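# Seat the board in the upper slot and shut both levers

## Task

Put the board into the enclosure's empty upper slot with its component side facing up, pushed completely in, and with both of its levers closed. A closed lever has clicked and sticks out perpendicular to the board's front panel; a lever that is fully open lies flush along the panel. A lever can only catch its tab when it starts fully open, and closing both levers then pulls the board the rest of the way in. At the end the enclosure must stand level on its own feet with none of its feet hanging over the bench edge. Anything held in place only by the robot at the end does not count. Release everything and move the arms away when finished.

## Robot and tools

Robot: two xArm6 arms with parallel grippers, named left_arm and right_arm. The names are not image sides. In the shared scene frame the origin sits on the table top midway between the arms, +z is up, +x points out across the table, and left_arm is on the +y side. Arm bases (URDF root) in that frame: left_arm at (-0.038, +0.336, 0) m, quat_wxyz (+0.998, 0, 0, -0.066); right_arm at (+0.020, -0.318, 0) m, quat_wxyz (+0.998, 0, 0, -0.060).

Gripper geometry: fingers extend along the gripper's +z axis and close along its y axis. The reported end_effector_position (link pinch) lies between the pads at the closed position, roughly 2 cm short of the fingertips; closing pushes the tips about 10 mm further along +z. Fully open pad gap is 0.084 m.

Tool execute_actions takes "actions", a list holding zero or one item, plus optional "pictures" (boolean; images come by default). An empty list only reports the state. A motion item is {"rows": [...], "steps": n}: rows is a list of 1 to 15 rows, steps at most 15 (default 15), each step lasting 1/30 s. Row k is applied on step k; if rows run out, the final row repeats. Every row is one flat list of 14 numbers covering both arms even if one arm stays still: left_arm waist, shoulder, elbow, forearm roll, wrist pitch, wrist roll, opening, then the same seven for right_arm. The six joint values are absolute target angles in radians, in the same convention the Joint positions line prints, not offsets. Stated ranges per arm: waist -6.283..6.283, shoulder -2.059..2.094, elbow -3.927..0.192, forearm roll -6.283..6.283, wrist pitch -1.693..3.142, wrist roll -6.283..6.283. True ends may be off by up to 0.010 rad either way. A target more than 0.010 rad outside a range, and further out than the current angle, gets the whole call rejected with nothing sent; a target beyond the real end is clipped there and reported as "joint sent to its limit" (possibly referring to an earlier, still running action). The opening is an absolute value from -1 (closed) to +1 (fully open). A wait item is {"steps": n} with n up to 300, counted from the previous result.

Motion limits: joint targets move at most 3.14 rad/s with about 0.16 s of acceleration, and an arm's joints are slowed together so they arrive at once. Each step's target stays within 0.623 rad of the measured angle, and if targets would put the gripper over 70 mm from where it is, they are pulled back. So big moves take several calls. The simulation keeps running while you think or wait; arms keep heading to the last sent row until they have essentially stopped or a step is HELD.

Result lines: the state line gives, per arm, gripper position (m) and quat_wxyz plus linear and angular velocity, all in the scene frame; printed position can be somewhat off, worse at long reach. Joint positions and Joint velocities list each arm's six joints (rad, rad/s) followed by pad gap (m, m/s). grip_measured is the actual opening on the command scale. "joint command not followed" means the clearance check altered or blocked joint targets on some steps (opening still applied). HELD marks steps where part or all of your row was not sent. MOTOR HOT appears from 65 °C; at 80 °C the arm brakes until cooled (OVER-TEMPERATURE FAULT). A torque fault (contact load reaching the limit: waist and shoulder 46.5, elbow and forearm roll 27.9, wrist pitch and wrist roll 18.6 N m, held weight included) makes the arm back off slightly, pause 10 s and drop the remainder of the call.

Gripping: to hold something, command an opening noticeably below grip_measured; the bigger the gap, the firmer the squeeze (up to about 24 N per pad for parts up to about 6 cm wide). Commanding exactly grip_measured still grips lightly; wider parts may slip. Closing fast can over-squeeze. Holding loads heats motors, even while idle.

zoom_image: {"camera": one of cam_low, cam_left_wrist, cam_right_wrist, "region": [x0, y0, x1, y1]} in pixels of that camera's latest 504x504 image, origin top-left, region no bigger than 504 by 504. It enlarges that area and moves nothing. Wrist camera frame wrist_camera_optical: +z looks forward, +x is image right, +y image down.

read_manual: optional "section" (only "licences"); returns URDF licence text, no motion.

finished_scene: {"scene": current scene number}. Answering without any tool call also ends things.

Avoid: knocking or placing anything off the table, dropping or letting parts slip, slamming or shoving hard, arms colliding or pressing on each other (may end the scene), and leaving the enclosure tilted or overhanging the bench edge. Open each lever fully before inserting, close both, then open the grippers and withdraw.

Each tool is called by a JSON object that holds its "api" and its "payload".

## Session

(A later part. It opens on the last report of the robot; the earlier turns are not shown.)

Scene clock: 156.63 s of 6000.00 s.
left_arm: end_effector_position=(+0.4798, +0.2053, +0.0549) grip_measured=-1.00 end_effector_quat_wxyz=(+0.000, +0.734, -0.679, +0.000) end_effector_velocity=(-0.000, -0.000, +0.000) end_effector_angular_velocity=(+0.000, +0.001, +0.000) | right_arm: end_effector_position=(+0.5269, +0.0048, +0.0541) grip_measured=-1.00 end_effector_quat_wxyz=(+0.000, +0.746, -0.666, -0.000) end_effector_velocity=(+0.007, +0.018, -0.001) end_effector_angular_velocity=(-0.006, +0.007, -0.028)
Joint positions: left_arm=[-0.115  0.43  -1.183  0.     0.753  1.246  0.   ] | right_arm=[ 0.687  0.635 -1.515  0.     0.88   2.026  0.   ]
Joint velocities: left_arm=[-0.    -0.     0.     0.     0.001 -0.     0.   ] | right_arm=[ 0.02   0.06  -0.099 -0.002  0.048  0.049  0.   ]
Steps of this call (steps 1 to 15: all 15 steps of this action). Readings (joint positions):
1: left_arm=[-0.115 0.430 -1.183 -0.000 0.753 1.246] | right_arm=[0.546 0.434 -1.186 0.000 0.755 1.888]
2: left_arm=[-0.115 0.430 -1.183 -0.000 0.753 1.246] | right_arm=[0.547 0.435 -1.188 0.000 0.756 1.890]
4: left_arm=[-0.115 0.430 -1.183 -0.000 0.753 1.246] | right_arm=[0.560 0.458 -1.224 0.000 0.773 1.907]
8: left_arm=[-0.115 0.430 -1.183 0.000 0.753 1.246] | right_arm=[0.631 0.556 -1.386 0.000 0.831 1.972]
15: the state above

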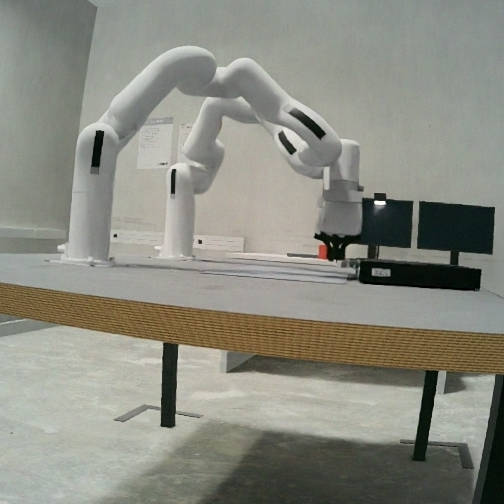

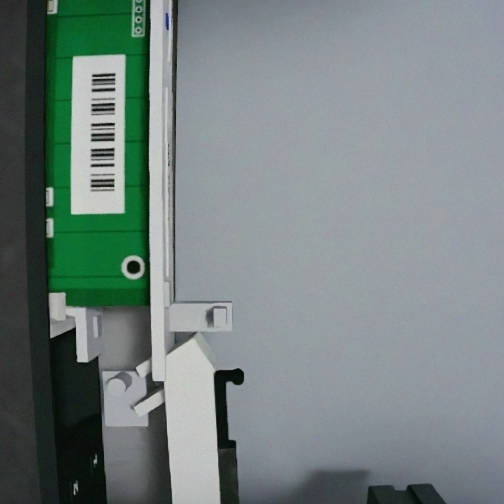

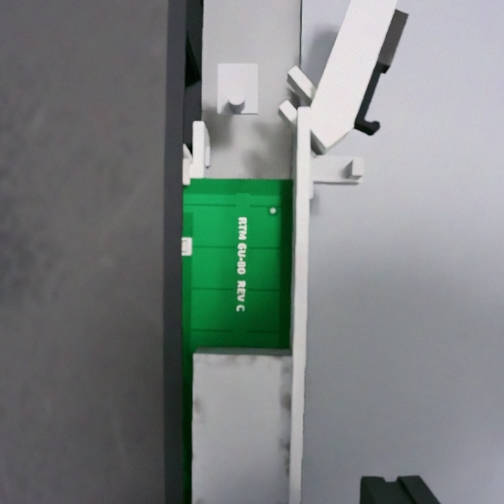

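{"api": "execute_actions", "payload": {"actions": [{"rows":[[-0.25,0.5,-1.295,0,0.795,1.07,-1,0.505,0.41,-1.152,0,0.742,1.85,-1]]}], "pictures": false}}

{"api": "execute_actions", "payload": {"actions": [{"rows":[[-0.363,0.737,-1.69,0,0.953,0.96,-1,0.482,0.49,-1.279,0,0.789,1.82,-1]]}], "pictures": false}}

{"api": "execute_actions", "payload": {"actions": [{"rows":[[-0.363,0.737,-1.69,0,0.953,0.96,-1,0.477,0.521,-1.328,0,0.807,1.815,-1]]}]}}

Scene clock: 163.30 s of 6000.00 s.
left_arm: end_effector_position=(+0.4800, +0.1290, +0.0549) grip_measured=-1.00 end_effector_quat_wxyz=(+0.000, +0.748, -0.664, -0.000) end_effector_velocity=(+0.001, -0.005, +0.002) end_effector_angular_velocity=(-0.001, -0.002, +0.013) | right_arm: end_effector_position=(+0.5101, -0.1157, +0.0549) grip_measured=-1.00 end_effector_quat_wxyz=(+0.001, +0.743, -0.669, -0.000) end_effector_velocity=(-0.021, -0.055, +0.000) end_effector_angular_velocity=(+0.006, -0.013, +0.024)
Joint positions: left_arm=[-0.248  0.499 -1.294  0.     0.795  1.072  0.   ] | right_arm=[ 0.511  0.42  -1.167  0.     0.749  1.858  0.   ]
Joint velocities: left_arm=[-0.008  0.005 -0.014  0.     0.007 -0.021  0.   ] | right_arm=[-0.081 -0.123  0.195  0.001 -0.087 -0.105  0.   ]
Steps of this call (steps 1 to 15: the robot went on to your last target; steps 16 to 90: nothing new was sent; then 3.17 s passed at rest; steps 91 to 105: all 15 steps of this action). Readings (joint positions):
91: left_arm=[-0.115 0.430 -1.183 -0.000 0.753 1.246] | right_arm=[0.690 0.640 -1.524 0.000 0.884 2.030]
92: left_arm=[-0.116 0.431 -1.185 0.000 0.754 1.243] | right_arm=[0.689 0.638 -1.521 0.000 0.883 2.028]
94: left_arm=[-0.141 0.445 -1.208 0.000 0.763 1.204] | right_arm=[0.673 0.615 -1.483 0.000 0.867 2.009]
98: left_arm=[-0.230 0.488 -1.276 -0.000 0.787 1.104] | right_arm=[0.595 0.524 -1.336 -0.000 0.813 1.939]
105: the state above

Scene clock: 163.80 s of 6000.00 s.
left_arm: end_effector_position=(+0.5160, +0.0383, +0.0544) grip_measured=-1.00 end_effector_quat_wxyz=(+0.000, +0.747, -0.665, -0.001) end_effector_velocity=(+0.015, -0.015, +0.005) end_effector_angular_velocity=(-0.000, -0.002, +0.026) | right_arm: end_effector_position=(+0.5385, -0.1214, +0.0549) grip_measured=-1.00 end_effector_quat_wxyz=(+0.000, +0.746, -0.666, -0.000) end_effector_velocity=(+0.003, -0.001, +0.000) end_effector_angular_velocity=(+0.001, -0.001, -0.001)
Joint positions: left_arm=[-0.361  0.731 -1.679 -0.     0.949  0.963  0.   ] | right_arm=[ 0.483  0.489 -1.278  0.     0.789  1.82   0.   ]
Joint velocities: left_arm=[-0.01   0.064 -0.123  0.001  0.057 -0.037  0.   ] | right_arm=[-0.003  0.005 -0.009  0.     0.002 -0.003  0.   ]
Steps of this call (steps 1 to 15: all 15 steps of this action). Readings (joint positions):
1: left_arm=[-0.248 0.499 -1.294 0.000 0.795 1.071] | right_arm=[0.510 0.417 -1.162 0.000 0.747 1.856]
2: left_arm=[-0.249 0.501 -1.297 0.000 0.796 1.070] | right_arm=[0.508 0.416 -1.162 0.000 0.747 1.853]
4: left_arm=[-0.259 0.524 -1.335 0.000 0.813 1.058] | right_arm=[0.501 0.436 -1.192 0.000 0.759 1.842]
8: left_arm=[-0.316 0.638 -1.526 -0.000 0.886 1.006] | right_arm=[0.485 0.480 -1.264 -0.000 0.782 1.825]
15: the state above

Scene clock: 164.30 s of 6000.00 s.
left_arm: end_effector_position=(+0.5172, +0.0363, +0.0551) grip_measured=-1.00 end_effector_quat_wxyz=(+0.000, +0.747, -0.665, +0.000) end_effector_velocity=(+0.000, -0.001, +0.001) end_effector_angular_velocity=(-0.000, -0.001, -0.000) | right_arm: end_effector_position=(+0.5480, -0.1208, +0.0538) grip_measured=-1.00 end_effector_quat_wxyz=(+0.002, +0.746, -0.666, -0.001) end_effector_velocity=(+0.001, +0.001, +0.000) end_effector_angular_velocity=(+0.000, -0.002, -0.000)
Joint positions: left_arm=[-0.363  0.737 -1.69   0.     0.953  0.96   0.   ] | right_arm=[ 0.477  0.521 -1.326  0.     0.809  1.815  0.   ]
Joint velocities: left_arm=[-0.001  0.    -0.002 -0.     0.001 -0.001  0.   ] | right_arm=[ 0.     0.002 -0.004 -0.     0.     0.001  0.   ]
Steps of this call (steps 1 to 15: all 15 steps of this action). Readings (joint positions):
1: left_arm=[-0.361 0.733 -1.682 0.000 0.950 0.962] | right_arm=[0.483 0.490 -1.278 0.000 0.789 1.820]
2: left_arm=[-0.361 0.734 -1.685 0.000 0.951 0.961] | right_arm=[0.482 0.491 -1.281 0.000 0.790 1.820]
4: left_arm=[-0.362 0.735 -1.687 0.000 0.952 0.961] | right_arm=[0.480 0.503 -1.300 0.000 0.797 1.818]
8: left_arm=[-0.362 0.736 -1.689 0.000 0.953 0.960] | right_arm=[0.478 0.518 -1.322 0.000 0.806 1.816]
15: the state above

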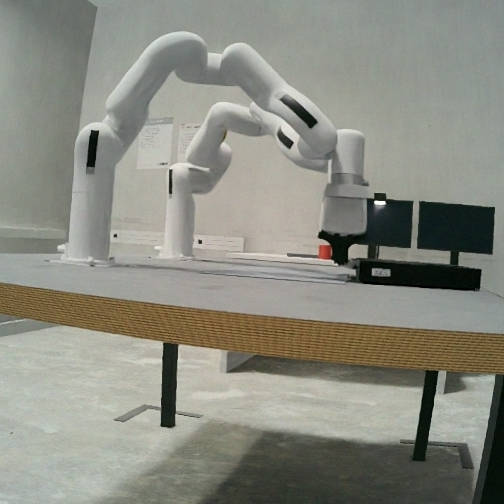

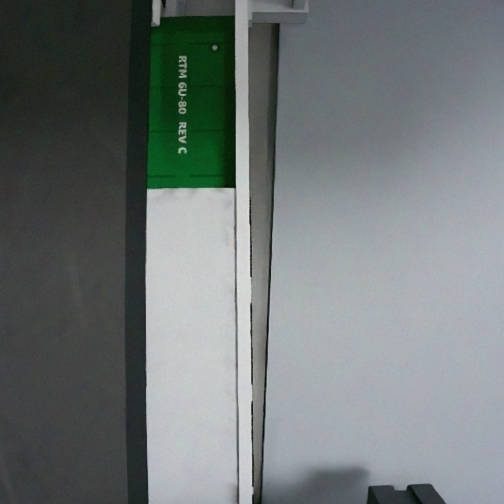

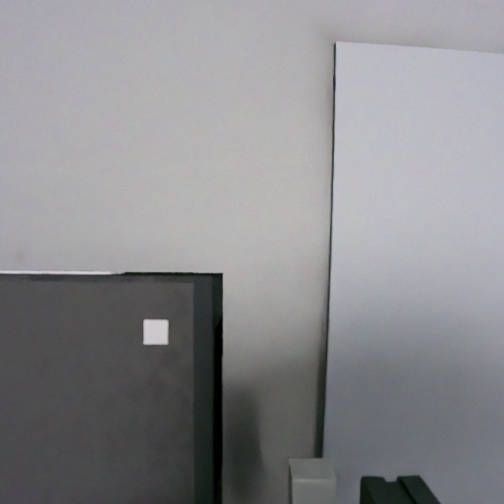

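{"api": "execute_actions", "payload": {"actions": [{"rows":[[-0.334,0.803,-1.804,0,1.001,0.99,-1,0.477,0.521,-1.328,0,0.807,1.815,-1]]}], "pictures": false}}

{"api": "execute_actions", "payload": {"actions": [{"rows":[[-0.33,0.819,-1.831,0,1.012,0.994,-1,0.477,0.41,-1.152,0,0.742,1.815,-1]]}], "pictures": false}}

{"api": "execute_actions", "payload": {"actions": [{"rows":[[-0.326,0.835,-1.859,0,1.024,0.998,-1,0.52,0.3,-1.15,0,0.85,0.4,-1]]}], "pictures": false}}

{"api": "execute_actions", "payload": {"actions": [{"steps":12}]}}

Scene clock: 168.53 s of 6000.00 s.
left_arm: end_effector_position=(+0.5398, +0.0446, +0.0541) grip_measured=-1.00 end_effector_quat_wxyz=(+0.000, +0.746, -0.666, -0.001) end_effector_velocity=(+0.019, +0.009, +0.003) end_effector_angular_velocity=(-0.018, -0.033, +0.022) | right_arm: end_effector_position=(+0.5507, -0.1203, +0.0557) grip_measured=-1.00 end_effector_quat_wxyz=(-0.002, +0.746, -0.666, +0.001) end_effector_velocity=(-0.009, +0.002, -0.002) end_effector_angular_velocity=(-0.004, +0.024, +0.003)
Joint positions: left_arm=[-0.335  0.803 -1.802 -0.     1.001  0.99   0.   ] | right_arm=[ 0.477  0.521 -1.33  -0.     0.805  1.815  0.   ]
Joint velocities: left_arm=[ 0.025  0.015 -0.026 -0.001 -0.027  0.004  0.   ] | right_arm=[ 0.007 -0.006  0.011  0.007  0.019 -0.001  0.   ]
Steps of this call (steps 1 to 15: the robot went on to your last target; steps 16 to 90: nothing new was sent; then 0.73 s passed at rest; steps 91 to 105: all 15 steps of this action). Readings (joint positions):
91: left_arm=[-0.363 0.737 -1.690 -0.000 0.953 0.960] | right_arm=[0.477 0.521 -1.328 0.000 0.808 1.815]
92: left_arm=[-0.363 0.738 -1.693 -0.000 0.955 0.961] | right_arm=[0.477 0.521 -1.328 0.000 0.808 1.815]
94: left_arm=[-0.356 0.757 -1.726 -0.000 0.969 0.970] | right_arm=[0.477 0.521 -1.328 0.000 0.808 1.815]
98: left_arm=[-0.337 0.795 -1.788 -0.001 0.996 0.986] | right_arm=[0.477 0.521 -1.329 -0.000 0.807 1.815]
105: the state above

Scene clock: 169.03 s of 6000.00 s.
left_arm: end_effector_position=(+0.5465, +0.0453, +0.0558) grip_measured=-1.00 end_effector_quat_wxyz=(-0.000, +0.747, -0.665, +0.001) end_effector_velocity=(-0.001, -0.002, -0.000) end_effector_angular_velocity=(-0.001, +0.000, -0.002) | right_arm: end_effector_position=(+0.5150, -0.1336, +0.0556) grip_measured=-1.00 end_effector_quat_wxyz=(-0.001, +0.746, -0.666, +0.001) end_effector_velocity=(-0.008, -0.002, -0.003) end_effector_angular_velocity=(-0.003, +0.012, +0.002)
Joint positions: left_arm=[-0.329  0.818 -1.832  0.     1.011  0.994  0.   ] | right_arm=[ 0.477  0.411 -1.155 -0.     0.742  1.815  0.   ]
Joint velocities: left_arm=[-0.002  0.001 -0.001 -0.001 -0.    -0.     0.   ] | right_arm=[ 0.002 -0.009  0.022  0.002 -0.001 -0.001  0.   ]
Steps of this call (steps 1 to 15: all 15 steps of this action). Readings (joint positions):
1: left_arm=[-0.335 0.804 -1.802 -0.000 1.001 0.990] | right_arm=[0.477 0.521 -1.330 0.000 0.806 1.815]
2: left_arm=[-0.334 0.805 -1.805 -0.000 1.001 0.990] | right_arm=[0.477 0.519 -1.327 0.000 0.804 1.815]
4: left_arm=[-0.332 0.811 -1.816 0.001 1.006 0.992] | right_arm=[0.477 0.495 -1.292 -0.000 0.787 1.815]
8: left_arm=[-0.329 0.817 -1.830 0.001 1.009 0.994] | right_arm=[0.476 0.425 -1.184 -0.000 0.750 1.815]
15: the state above

Scene clock: 169.53 s of 6000.00 s.
left_arm: end_effector_position=(+0.5500, +0.0459, +0.0548) grip_measured=-1.00 end_effector_quat_wxyz=(+0.000, +0.746, -0.665, -0.000) end_effector_velocity=(+0.001, -0.000, +0.000) end_effector_angular_velocity=(-0.001, -0.002, +0.001) | right_arm: end_effector_position=(+0.4998, -0.1160, +0.1024) grip_measured=-1.00 end_effector_quat_wxyz=(-0.000, +0.973, -0.232, +0.001) end_effector_velocity=(-0.022, -0.001, +0.002) end_effector_angular_velocity=(-0.024, +0.047, +2.639)
Joint positions: left_arm=[-0.326  0.835 -1.859 -0.     1.024  0.998  0.   ] | right_arm=[ 0.519  0.304 -1.151 -0.     0.846  0.868  0.   ]
Joint velocities: left_arm=[ 0.001  0.001 -0.002  0.    -0.001 -0.001  0.   ] | right_arm=[ 0.015 -0.033  0.028  0.     0.057 -2.624  0.   ]
Steps of this call (steps 1 to 15: all 15 steps of this action). Readings (joint positions):
1: left_arm=[-0.330 0.818 -1.832 0.000 1.011 0.994] | right_arm=[0.477 0.411 -1.154 -0.000 0.742 1.815]
2: left_arm=[-0.329 0.820 -1.834 0.000 1.012 0.994] | right_arm=[0.477 0.410 -1.154 -0.000 0.743 1.812]
4: left_arm=[-0.329 0.826 -1.844 -0.000 1.018 0.996] | right_arm=[0.479 0.404 -1.152 -0.000 0.753 1.771]
8: left_arm=[-0.327 0.833 -1.856 -0.000 1.023 0.998] | right_arm=[0.498 0.357 -1.151 -0.000 0.800 1.495]
15: the state above

Scene clock: 169.93 s of 6000.00 s.
left_arm: end_effector_position=(+0.5501, +0.0460, +0.0548) grip_measured=-1.00 end_effector_quat_wxyz=(+0.000, +0.746, -0.665, -0.000) end_effector_velocity=(-0.000, +0.000, -0.000) end_effector_angular_velocity=(+0.001, +0.001, +0.000) | right_arm: end_effector_position=(+0.4987, -0.1158, +0.1035) grip_measured=-1.00 end_effector_quat_wxyz=(+0.000, +1.000, -0.003, -0.000) end_effector_velocity=(-0.000, +0.001, +0.000) end_effector_angular_velocity=(+0.001, -0.001, +0.066)
Joint positions: left_arm=[-0.326  0.835 -1.859 -0.     1.024  0.998  0.   ] | right_arm=[ 0.52   0.3   -1.15   0.     0.85   0.406  0.   ]
Joint velocities: left_arm=[ 0.     0.    -0.     0.     0.001 -0.     0.   ] | right_arm=[ 0.002 -0.001  0.     0.    -0.001 -0.064  0.   ]
Steps of this call (steps 1 to 12: the robot went on to your last target). Readings (joint positions):
1: left_arm=[-0.326 0.835 -1.859 -0.000 1.024 0.998] | right_arm=[0.519 0.303 -1.150 -0.000 0.847 0.781]
2: left_arm=[-0.326 0.835 -1.859 -0.000 1.024 0.998] | right_arm=[0.519 0.302 -1.149 -0.000 0.848 0.697]
4: left_arm=[-0.326 0.835 -1.859 -0.000 1.024 0.998] | right_arm=[0.519 0.302 -1.149 -0.000 0.849 0.556]
8: left_arm=[-0.326 0.835 -1.859 -0.000 1.024 0.998] | right_arm=[0.520 0.301 -1.150 -0.000 0.850 0.428]
12: the state above

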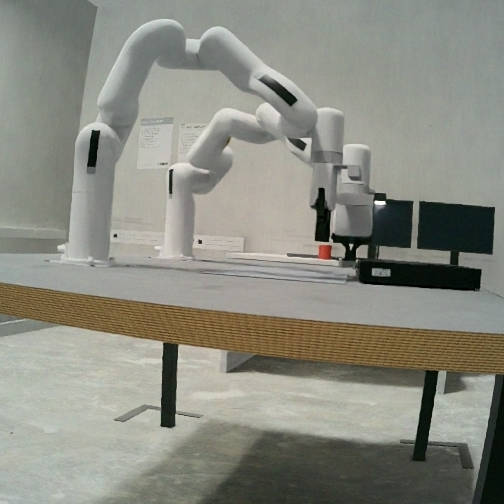

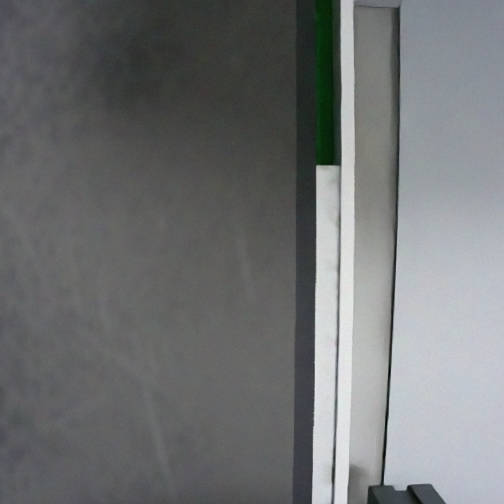

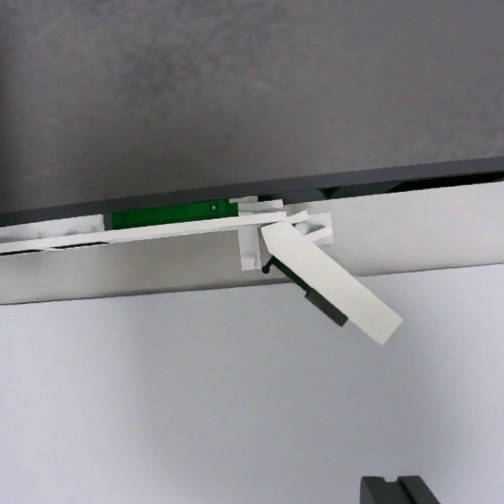

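{"api": "execute_actions", "payload": {"actions": [{"rows":[[-0.326,0.7,-1.78,0,1.08,0.998,-1,0.419,0.46,-1.37,0,0.91,1.755,-1]],"steps":10}], "pictures": false}}

{"api": "execute_actions", "payload": {"actions": [{"rows":[[-0.044,0.48,-1.4,0,0.92,1.28,-1,0.419,0.46,-1.37,0,0.91,1.755,-1]]}], "pictures": false}}

{"api": "execute_actions", "payload": {"actions": [{"steps":8}]}}

{"api": "execute_actions", "payload": {"actions": [{"rows":[[-0.044,0.557,-1.388,0,0.831,1.28,-1,0.419,0.537,-1.354,0,0.817,1.755,-1]]}], "pictures": false}}

{"api": "execute_actions", "payload": {"actions": [{"rows":[[-0.1,0.552,-1.38,0,0.828,1.224,-1,0.46,0.535,-1.351,0,0.816,1.796,-1]]}], "pictures": false}}

{"api": "execute_actions", "payload": {"actions": [{"rows":[[-0.14,0.548,-1.373,0,0.825,1.184,-1,0.492,0.527,-1.338,0,0.811,1.828,-1]]}]}}

Scene clock: 175.27 s of 6000.00 s.
left_arm: end_effector_position=(+0.5396, +0.0515, +0.1096) grip_measured=-1.00 end_effector_quat_wxyz=(-0.002, +0.747, -0.665, +0.007) end_effector_velocity=(-0.048, +0.021, -0.029) end_effector_angular_velocity=(+0.063, +0.128, -0.004) | right_arm: end_effector_position=(+0.5463, -0.1400, +0.1001) grip_measured=-1.00 end_effector_quat_wxyz=(-0.000, +0.959, -0.284, +0.000) end_effector_velocity=(+0.182, -0.121, -0.028) end_effector_angular_velocity=(+0.000, +0.011, -3.021)
Joint positions: left_arm=[-0.326  0.702 -1.792  0.     1.075  0.998  0.   ] | right_arm=[ 0.446  0.415 -1.309 -0.     0.892  0.903  0.   ]
Joint velocities: left_arm=[-0.003 -0.05   0.134 -0.     0.059  0.001  0.   ] | right_arm=[-0.311  0.469 -0.625  0.001  0.167  2.709  0.   ]
Steps of this call (steps 1 to 30: the robot went on to your last target; steps 31 to 90: nothing new was sent; then 2.00 s passed at rest; steps 91 to 100: all 10 steps of this action). Readings (joint positions):
91: left_arm=[-0.326 0.835 -1.859 0.000 1.024 0.998] | right_arm=[0.520 0.300 -1.150 0.000 0.850 0.400]
92: left_arm=[-0.326 0.833 -1.857 0.000 1.025 0.998] | right_arm=[0.520 0.301 -1.151 0.000 0.850 0.403]
94: left_arm=[-0.325 0.801 -1.832 0.000 1.040 0.998] | right_arm=[0.514 0.310 -1.164 0.000 0.855 0.444]
98: left_arm=[-0.325 0.713 -1.799 0.000 1.070 0.998] | right_arm=[0.471 0.378 -1.258 0.000 0.879 0.720]
100: the state above

Scene clock: 175.77 s of 6000.00 s.
left_arm: end_effector_position=(+0.5333, +0.2108, +0.0987) grip_measured=-1.00 end_effector_quat_wxyz=(+0.000, +0.747, -0.665, -0.000) end_effector_velocity=(-0.056, +0.305, -0.013) end_effector_angular_velocity=(+0.002, +0.004, +0.029) | right_arm: end_effector_position=(+0.5629, -0.1504, +0.0977) grip_measured=-1.00 end_effector_quat_wxyz=(-0.000, +0.750, -0.662, +0.000) end_effector_velocity=(+0.002, -0.001, +0.001) end_effector_angular_velocity=(-0.000, -0.003, -0.114)
Joint positions: left_arm=[-0.084  0.513 -1.456  0.     0.943  1.238  0.   ] | right_arm=[ 0.419  0.46  -1.37   0.     0.91   1.746  0.   ]
Joint velocities: left_arm=[ 0.488 -0.376  0.634  0.001 -0.253  0.459  0.   ] | right_arm=[-0.002  0.002 -0.005 -0.001  0.     0.113  0.   ]
Steps of this call (steps 1 to 15: all 15 steps of this action). Readings (joint positions):
1: left_arm=[-0.326 0.701 -1.787 0.000 1.077 0.998] | right_arm=[0.437 0.429 -1.327 -0.000 0.897 0.993]
2: left_arm=[-0.324 0.700 -1.780 0.000 1.076 1.001] | right_arm=[0.431 0.439 -1.341 -0.000 0.901 1.082]
4: left_arm=[-0.302 0.681 -1.740 -0.000 1.060 1.029] | right_arm=[0.424 0.451 -1.356 -0.000 0.906 1.258]
8: left_arm=[-0.215 0.617 -1.635 0.000 1.017 1.107] | right_arm=[0.420 0.458 -1.367 0.000 0.909 1.579]
15: the state above

Scene clock: 176.03 s of 6000.00 s.
left_arm: end_effector_position=(+0.5277, +0.2337, +0.0974) grip_measured=-1.00 end_effector_quat_wxyz=(-0.000, +0.746, -0.666, +0.000) end_effector_velocity=(-0.003, +0.008, -0.001) end_effector_angular_velocity=(+0.000, +0.001, -0.007) | right_arm: end_effector_position=(+0.5631, -0.1506, +0.0977) grip_measured=-1.00 end_effector_quat_wxyz=(-0.000, +0.747, -0.665, +0.000) end_effector_velocity=(+0.000, +0.001, +0.001) end_effector_angular_velocity=(-0.000, -0.001, -0.004)
Joint positions: left_arm=[-0.047  0.482 -1.403 -0.     0.921  1.278  0.   ] | right_arm=[ 0.419  0.46  -1.37  -0.     0.91   1.754  0.   ]
Joint velocities: left_arm=[ 0.013 -0.013  0.024 -0.    -0.01   0.02   0.   ] | right_arm=[ 0.001 -0.001 -0.    -0.001 -0.     0.005  0.   ]
Steps of this call (steps 1 to 8: the robot went on to your last target). Readings (joint positions):
1: left_arm=[-0.069 0.502 -1.437 0.000 0.936 1.252] | right_arm=[0.419 0.460 -1.370 0.000 0.910 1.749]
2: left_arm=[-0.059 0.494 -1.424 0.000 0.931 1.261] | right_arm=[0.419 0.460 -1.370 0.000 0.910 1.751]
4: left_arm=[-0.050 0.486 -1.411 0.000 0.925 1.272] | right_arm=[0.419 0.460 -1.370 0.000 0.910 1.753]
8: the state above

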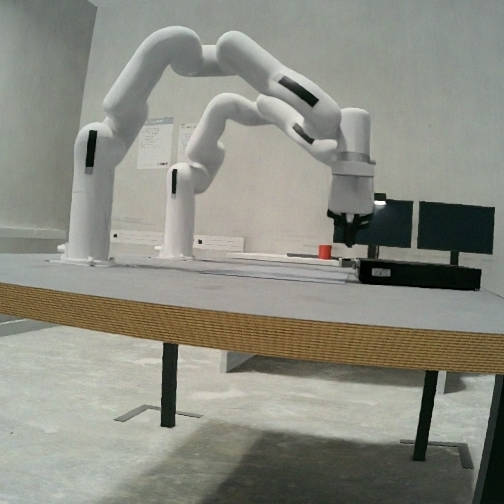

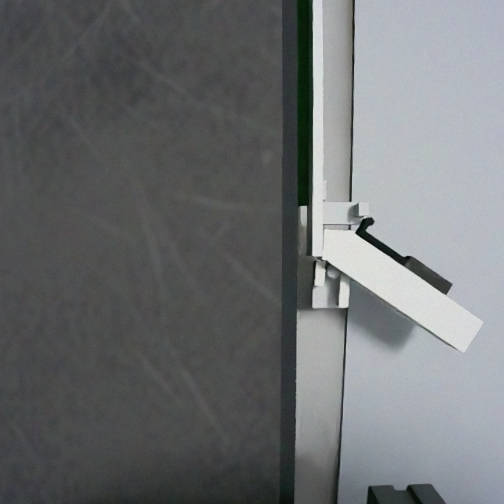

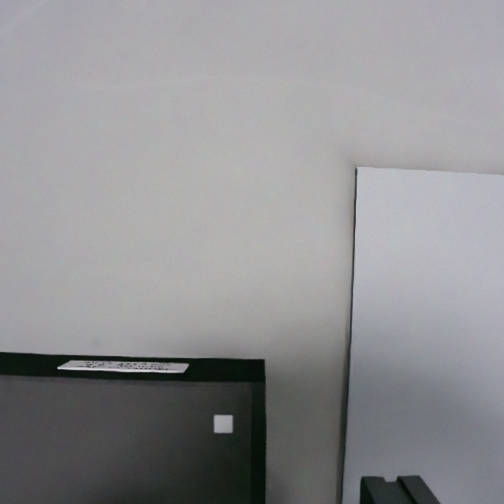

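Scene clock: 176.53 s of 6000.00 s.
left_arm: end_effector_position=(+0.5311, +0.2346, +0.0566) grip_measured=-1.00 end_effector_quat_wxyz=(-0.001, +0.746, -0.665, +0.001) end_effector_velocity=(-0.005, +0.001, -0.008) end_effector_angular_velocity=(+0.003, +0.015, +0.000) | right_arm: end_effector_position=(+0.5659, -0.1498, +0.0562) grip_measured=-1.00 end_effector_quat_wxyz=(-0.001, +0.747, -0.665, +0.001) end_effector_velocity=(-0.004, -0.001, -0.008) end_effector_angular_velocity=(-0.003, +0.010, +0.002)
Joint positions: left_arm=[-0.044  0.555 -1.39  -0.     0.831  1.28   0.   ] | right_arm=[ 0.419  0.535 -1.356 -0.     0.817  1.755  0.   ]
Joint velocities: left_arm=[ 0.     0.007  0.012  0.    -0.003 -0.     0.   ] | right_arm=[ 0.001  0.008  0.01  -0.    -0.006 -0.001  0.   ]
Steps of this call (steps 1 to 15: all 15 steps of this action). Readings (joint positions):
1: left_arm=[-0.046 0.481 -1.402 -0.000 0.921 1.279] | right_arm=[0.419 0.460 -1.370 0.000 0.910 1.755]
2: left_arm=[-0.046 0.483 -1.401 -0.000 0.917 1.279] | right_arm=[0.419 0.462 -1.370 -0.000 0.907 1.755]
4: left_arm=[-0.045 0.504 -1.402 -0.000 0.886 1.280] | right_arm=[0.419 0.483 -1.370 -0.000 0.875 1.755]
8: left_arm=[-0.045 0.552 -1.384 0.000 0.844 1.280] | right_arm=[0.419 0.532 -1.350 0.000 0.830 1.755]
15: the state above

Scene clock: 177.03 s of 6000.00 s.
left_arm: end_effector_position=(+0.5222, +0.2040, +0.0552) grip_measured=-1.00 end_effector_quat_wxyz=(-0.000, +0.747, -0.665, +0.000) end_effector_velocity=(-0.000, -0.002, +0.000) end_effector_angular_velocity=(-0.000, -0.001, +0.002) | right_arm: end_effector_position=(+0.5573, -0.1285, +0.0549) grip_measured=-1.00 end_effector_quat_wxyz=(-0.000, +0.746, -0.665, +0.000) end_effector_velocity=(-0.001, +0.003, +0.000) end_effector_angular_velocity=(+0.000, +0.000, +0.001)
Joint positions: left_arm=[-0.099  0.552 -1.38   0.     0.828  1.224  0.   ] | right_arm=[ 0.459  0.535 -1.351 -0.     0.816  1.796  0.   ]
Joint velocities: left_arm=[-0.003 -0.     0.001 -0.    -0.001 -0.005  0.   ] | right_arm=[ 0.005  0.    -0.     0.     0.     0.003  0.   ]
Steps of this call (steps 1 to 15: all 15 steps of this action). Readings (joint positions):
1: left_arm=[-0.044 0.556 -1.389 -0.000 0.831 1.280] | right_arm=[0.419 0.536 -1.355 -0.000 0.817 1.755]
2: left_arm=[-0.046 0.556 -1.388 0.000 0.831 1.277] | right_arm=[0.421 0.536 -1.355 -0.000 0.817 1.758]
4: left_arm=[-0.065 0.554 -1.385 0.000 0.830 1.256] | right_arm=[0.436 0.536 -1.353 -0.000 0.817 1.774]
8: left_arm=[-0.096 0.552 -1.381 -0.000 0.828 1.231] | right_arm=[0.457 0.535 -1.351 -0.000 0.816 1.791]
15: the state above

Scene clock: 177.53 s of 6000.00 s.
left_arm: end_effector_position=(+0.5150, +0.1822, +0.0549) grip_measured=-1.00 end_effector_quat_wxyz=(+0.000, +0.747, -0.665, -0.000) end_effector_velocity=(+0.000, -0.001, +0.001) end_effector_angular_velocity=(-0.000, -0.002, +0.003) | right_arm: end_effector_position=(+0.5490, -0.1133, +0.0549) grip_measured=-1.00 end_effector_quat_wxyz=(-0.000, +0.746, -0.666, +0.000) end_effector_velocity=(-0.001, +0.001, -0.000) end_effector_angular_velocity=(-0.001, -0.000, +0.001)
Joint positions: left_arm=[-0.139  0.548 -1.373  0.     0.825  1.184  0.   ] | right_arm=[ 0.49   0.527 -1.338 -0.001  0.811  1.828  0.   ]
Joint velocities: left_arm=[-0.001 -0.001  0.     0.001 -0.001 -0.004  0.   ] | right_arm=[ 0.003 -0.     0.002 -0.001 -0.001  0.003  0.   ]
Steps of this call (steps 1 to 15: all 15 steps of this action). Readings (joint positions):
1: left_arm=[-0.099 0.552 -1.380 0.000 0.828 1.224] | right_arm=[0.459 0.535 -1.351 -0.000 0.816 1.796]
2: left_arm=[-0.101 0.552 -1.380 0.000 0.828 1.221] | right_arm=[0.461 0.534 -1.350 -0.000 0.816 1.799]
4: left_arm=[-0.116 0.550 -1.377 0.000 0.827 1.206] | right_arm=[0.473 0.531 -1.345 -0.000 0.814 1.811]
8: left_arm=[-0.136 0.548 -1.374 0.000 0.825 1.189] | right_arm=[0.489 0.528 -1.340 -0.001 0.811 1.824]
15: the state above

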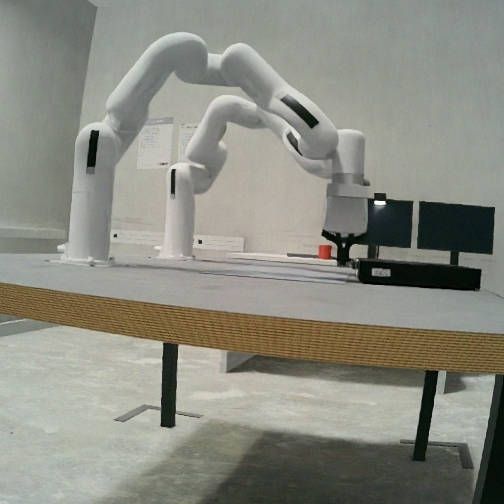

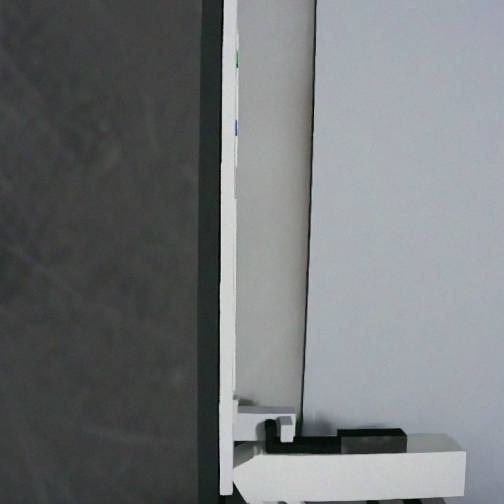

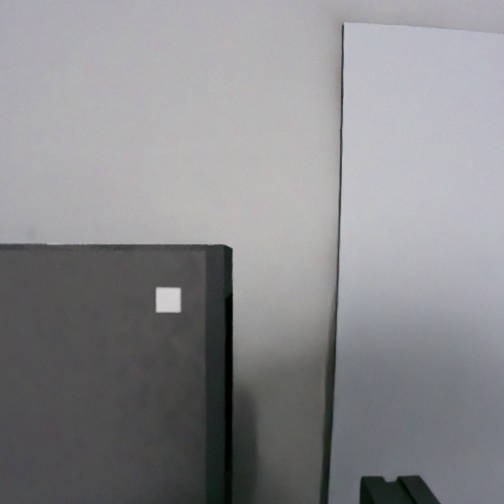

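{"api": "execute_actions", "payload": {"actions": [{"rows":[[-0.14,0.548,-1.373,0,0.825,1.184,-1,0.499,0.527,-1.338,0,0.811,1.835,-1]],"steps":10}], "pictures": false}}

{"api": "execute_actions", "payload": {"actions": [{"rows":[[0,0.2,-1.3,0,1.1,1.184,-1,0.4,0.2,-1.3,0,1.1,1.835,-1]],"steps":10}], "pictures": false}}

{"api": "execute_actions", "payload": {"actions": [{"rows":[[0,0.1,-1.3,0,1.2,1.184,-1,0.45,0.1,-1.3,0,1.2,0.3,-1]]}], "pictures": false}}

{"api": "execute_actions", "payload": {"actions": [{"steps":12}]}}

Scene clock: 180.93 s of 6000.00 s.
left_arm: end_effector_position=(+0.5150, +0.1817, +0.0550) grip_measured=-1.00 end_effector_quat_wxyz=(+0.000, +0.746, -0.665, -0.000) end_effector_velocity=(-0.000, -0.000, +0.000) end_effector_angular_velocity=(+0.000, +0.000, -0.001) | right_arm: end_effector_position=(+0.5482, -0.1121, +0.0547) grip_measured=-1.00 end_effector_quat_wxyz=(+0.000, +0.744, -0.668, +0.000) end_effector_velocity=(-0.000, -0.000, -0.000) end_effector_angular_velocity=(+0.002, +0.002, -0.008)
Joint positions: left_arm=[-0.14   0.548 -1.373  0.     0.825  1.184  0.   ] | right_arm=[ 0.492  0.527 -1.338 -0.001  0.811  1.835  0.   ]
Joint velocities: left_arm=[-0.    -0.    -0.    -0.     0.001  0.001  0.   ] | right_arm=[-0.001  0.    -0.001  0.003  0.001  0.005  0.   ]
Steps of this call (steps 1 to 15: the robot went on to your last target; steps 16 to 90: nothing new was sent; then 0.07 s passed at rest; steps 91 to 100: all 10 steps of this action). Readings (joint positions):
91: left_arm=[-0.140 0.548 -1.373 0.000 0.825 1.184] | right_arm=[0.491 0.527 -1.338 -0.000 0.811 1.828]
92: left_arm=[-0.140 0.548 -1.373 0.000 0.825 1.184] | right_arm=[0.491 0.527 -1.338 -0.000 0.811 1.829]
94: left_arm=[-0.140 0.548 -1.373 0.000 0.825 1.184] | right_arm=[0.492 0.527 -1.338 -0.001 0.811 1.832]
98: left_arm=[-0.140 0.548 -1.373 0.000 0.825 1.184] | right_arm=[0.492 0.527 -1.338 -0.001 0.811 1.834]
100: the state above

Scene clock: 181.27 s of 6000.00 s.
left_arm: end_effector_position=(+0.5049, +0.2271, +0.1390) grip_measured=-1.00 end_effector_quat_wxyz=(-0.001, +0.771, -0.637, +0.003) end_effector_velocity=(-0.102, +0.197, +0.275) end_effector_angular_velocity=(+0.021, +0.084, +0.307) | right_arm: end_effector_position=(+0.5398, -0.1432, +0.1435) grip_measured=-1.00 end_effector_quat_wxyz=(-0.002, +0.727, -0.686, -0.000) end_effector_velocity=(-0.085, -0.165, +0.295) end_effector_angular_velocity=(-0.036, +0.078, -0.226)
Joint positions: left_arm=[-0.065  0.352 -1.335 -0.001  0.977  1.184  0.   ] | right_arm=[ 0.443  0.33  -1.317  0.004  0.983  1.835  0.   ]
Joint velocities: left_arm=[ 0.311 -0.736  0.208  0.005  0.614  0.001  0.   ] | right_arm=[-0.233 -0.737  0.139 -0.013  0.683  0.002  0.   ]
Steps of this call (steps 1 to 10: all 10 steps of this action). Readings (joint positions):
1: left_arm=[-0.140 0.548 -1.373 0.000 0.825 1.184] | right_arm=[0.492 0.527 -1.338 -0.000 0.811 1.835]
2: left_arm=[-0.139 0.546 -1.372 -0.000 0.827 1.184] | right_arm=[0.491 0.525 -1.337 -0.000 0.813 1.835]
4: left_arm=[-0.131 0.514 -1.360 -0.002 0.857 1.184] | right_arm=[0.488 0.494 -1.327 0.003 0.848 1.835]
8: left_arm=[-0.085 0.401 -1.347 -0.002 0.938 1.184] | right_arm=[0.458 0.379 -1.324 0.004 0.939 1.835]
10: the state above

Scene clock: 181.77 s of 6000.00 s.
left_arm: end_effector_position=(+0.4625, +0.2689, +0.2388) grip_measured=-1.00 end_effector_quat_wxyz=(+0.001, +0.791, -0.612, -0.001) end_effector_velocity=(-0.013, +0.005, -0.001) end_effector_angular_velocity=(+0.005, +0.033, +0.007) | right_arm: end_effector_position=(+0.4994, -0.1542, +0.2390) grip_measured=-1.00 end_effector_quat_wxyz=(-0.000, +0.961, -0.277, +0.000) end_effector_velocity=(-0.025, -0.005, +0.013) end_effector_angular_velocity=(-0.017, +0.040, +2.637)
Joint positions: left_arm=[-0.001  0.104 -1.298 -0.     1.198  1.184  0.   ] | right_arm=[ 0.449  0.106 -1.301  0.     1.194  0.891  0.   ]
Joint velocities: left_arm=[ 0.007 -0.017  0.017  0.     0.034 -0.001  0.   ] | right_arm=[ 0.007 -0.058  0.026 -0.002  0.076 -2.629  0.   ]
Steps of this call (steps 1 to 15: all 15 steps of this action). Readings (joint positions):
1: left_arm=[-0.055 0.327 -1.328 -0.001 0.998 1.184] | right_arm=[0.435 0.305 -1.313 0.003 1.006 1.835]
2: left_arm=[-0.044 0.302 -1.322 -0.001 1.019 1.184] | right_arm=[0.428 0.281 -1.309 0.002 1.028 1.832]
4: left_arm=[-0.031 0.249 -1.316 -0.001 1.066 1.184] | right_arm=[0.423 0.240 -1.308 0.002 1.065 1.791]
8: left_arm=[-0.011 0.148 -1.307 -0.000 1.155 1.184] | right_arm=[0.437 0.171 -1.303 0.001 1.132 1.516]
15: the state above

Scene clock: 182.17 s of 6000.00 s.
left_arm: end_effector_position=(+0.4625, +0.2694, +0.2411) grip_measured=-1.00 end_effector_quat_wxyz=(+0.000, +0.791, -0.612, -0.000) end_effector_velocity=(+0.000, +0.000, +0.002) end_effector_angular_velocity=(-0.000, -0.003, +0.001) | right_arm: end_effector_position=(+0.4977, -0.1545, +0.2411) grip_measured=-1.00 end_effector_quat_wxyz=(+0.000, +1.000, +0.010, -0.000) end_effector_velocity=(+0.000, -0.000, +0.001) end_effector_angular_velocity=(+0.000, -0.002, +0.116)
Joint positions: left_arm=[-0.     0.1   -1.3   -0.     1.2    1.184  0.   ] | right_arm=[ 0.45  0.1  -1.3   0.    1.2   0.31  0.  ]
Joint velocities: left_arm=[ 0.    -0.003 -0.001 -0.     0.001 -0.     0.   ] | right_arm=[-0.001 -0.002 -0.001 -0.     0.001 -0.117  0.   ]
Steps of this call (steps 1 to 12: the robot went on to your last target). Readings (joint positions):
1: left_arm=[-0.001 0.104 -1.298 -0.000 1.199 1.184] | right_arm=[0.450 0.105 -1.300 0.000 1.196 0.803]
2: left_arm=[-0.001 0.103 -1.298 -0.000 1.199 1.184] | right_arm=[0.450 0.104 -1.299 0.000 1.197 0.715]
4: left_arm=[-0.000 0.102 -1.299 -0.000 1.200 1.184] | right_arm=[0.450 0.102 -1.299 0.000 1.199 0.551]
8: left_arm=[-0.000 0.101 -1.300 -0.000 1.200 1.184] | right_arm=[0.450 0.101 -1.300 0.000 1.200 0.352]
12: the state above

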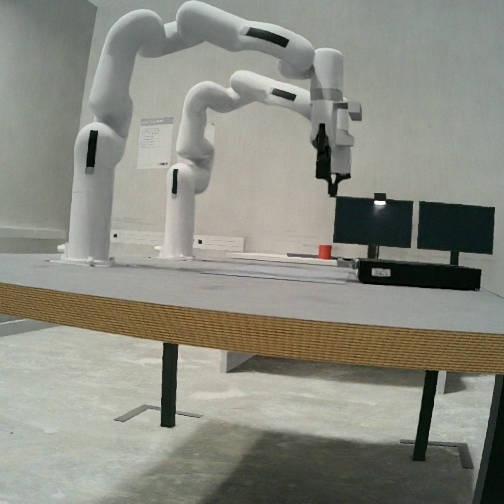

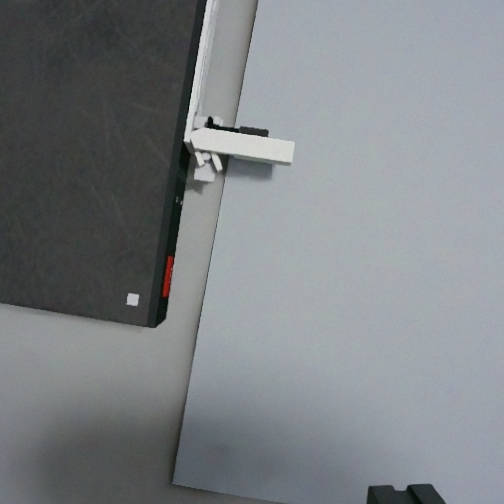

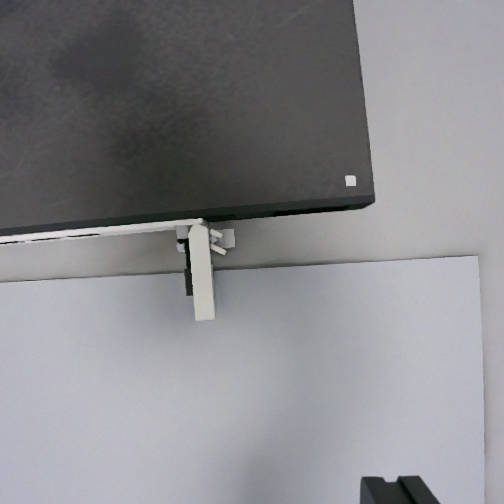

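{"api": "zoom_image", "payload": {"camera": "cam_low", "region": [414,250,504,310]}}

Region (414, 250, 504, 310) of cam_low's 504x504 image, scaled by 5.600, with more detail than that image has.

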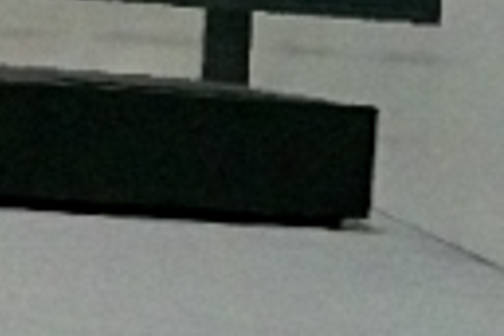

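{"api": "finished_scene", "payload": {"scene": 1}}

The scene is finished: the task was done.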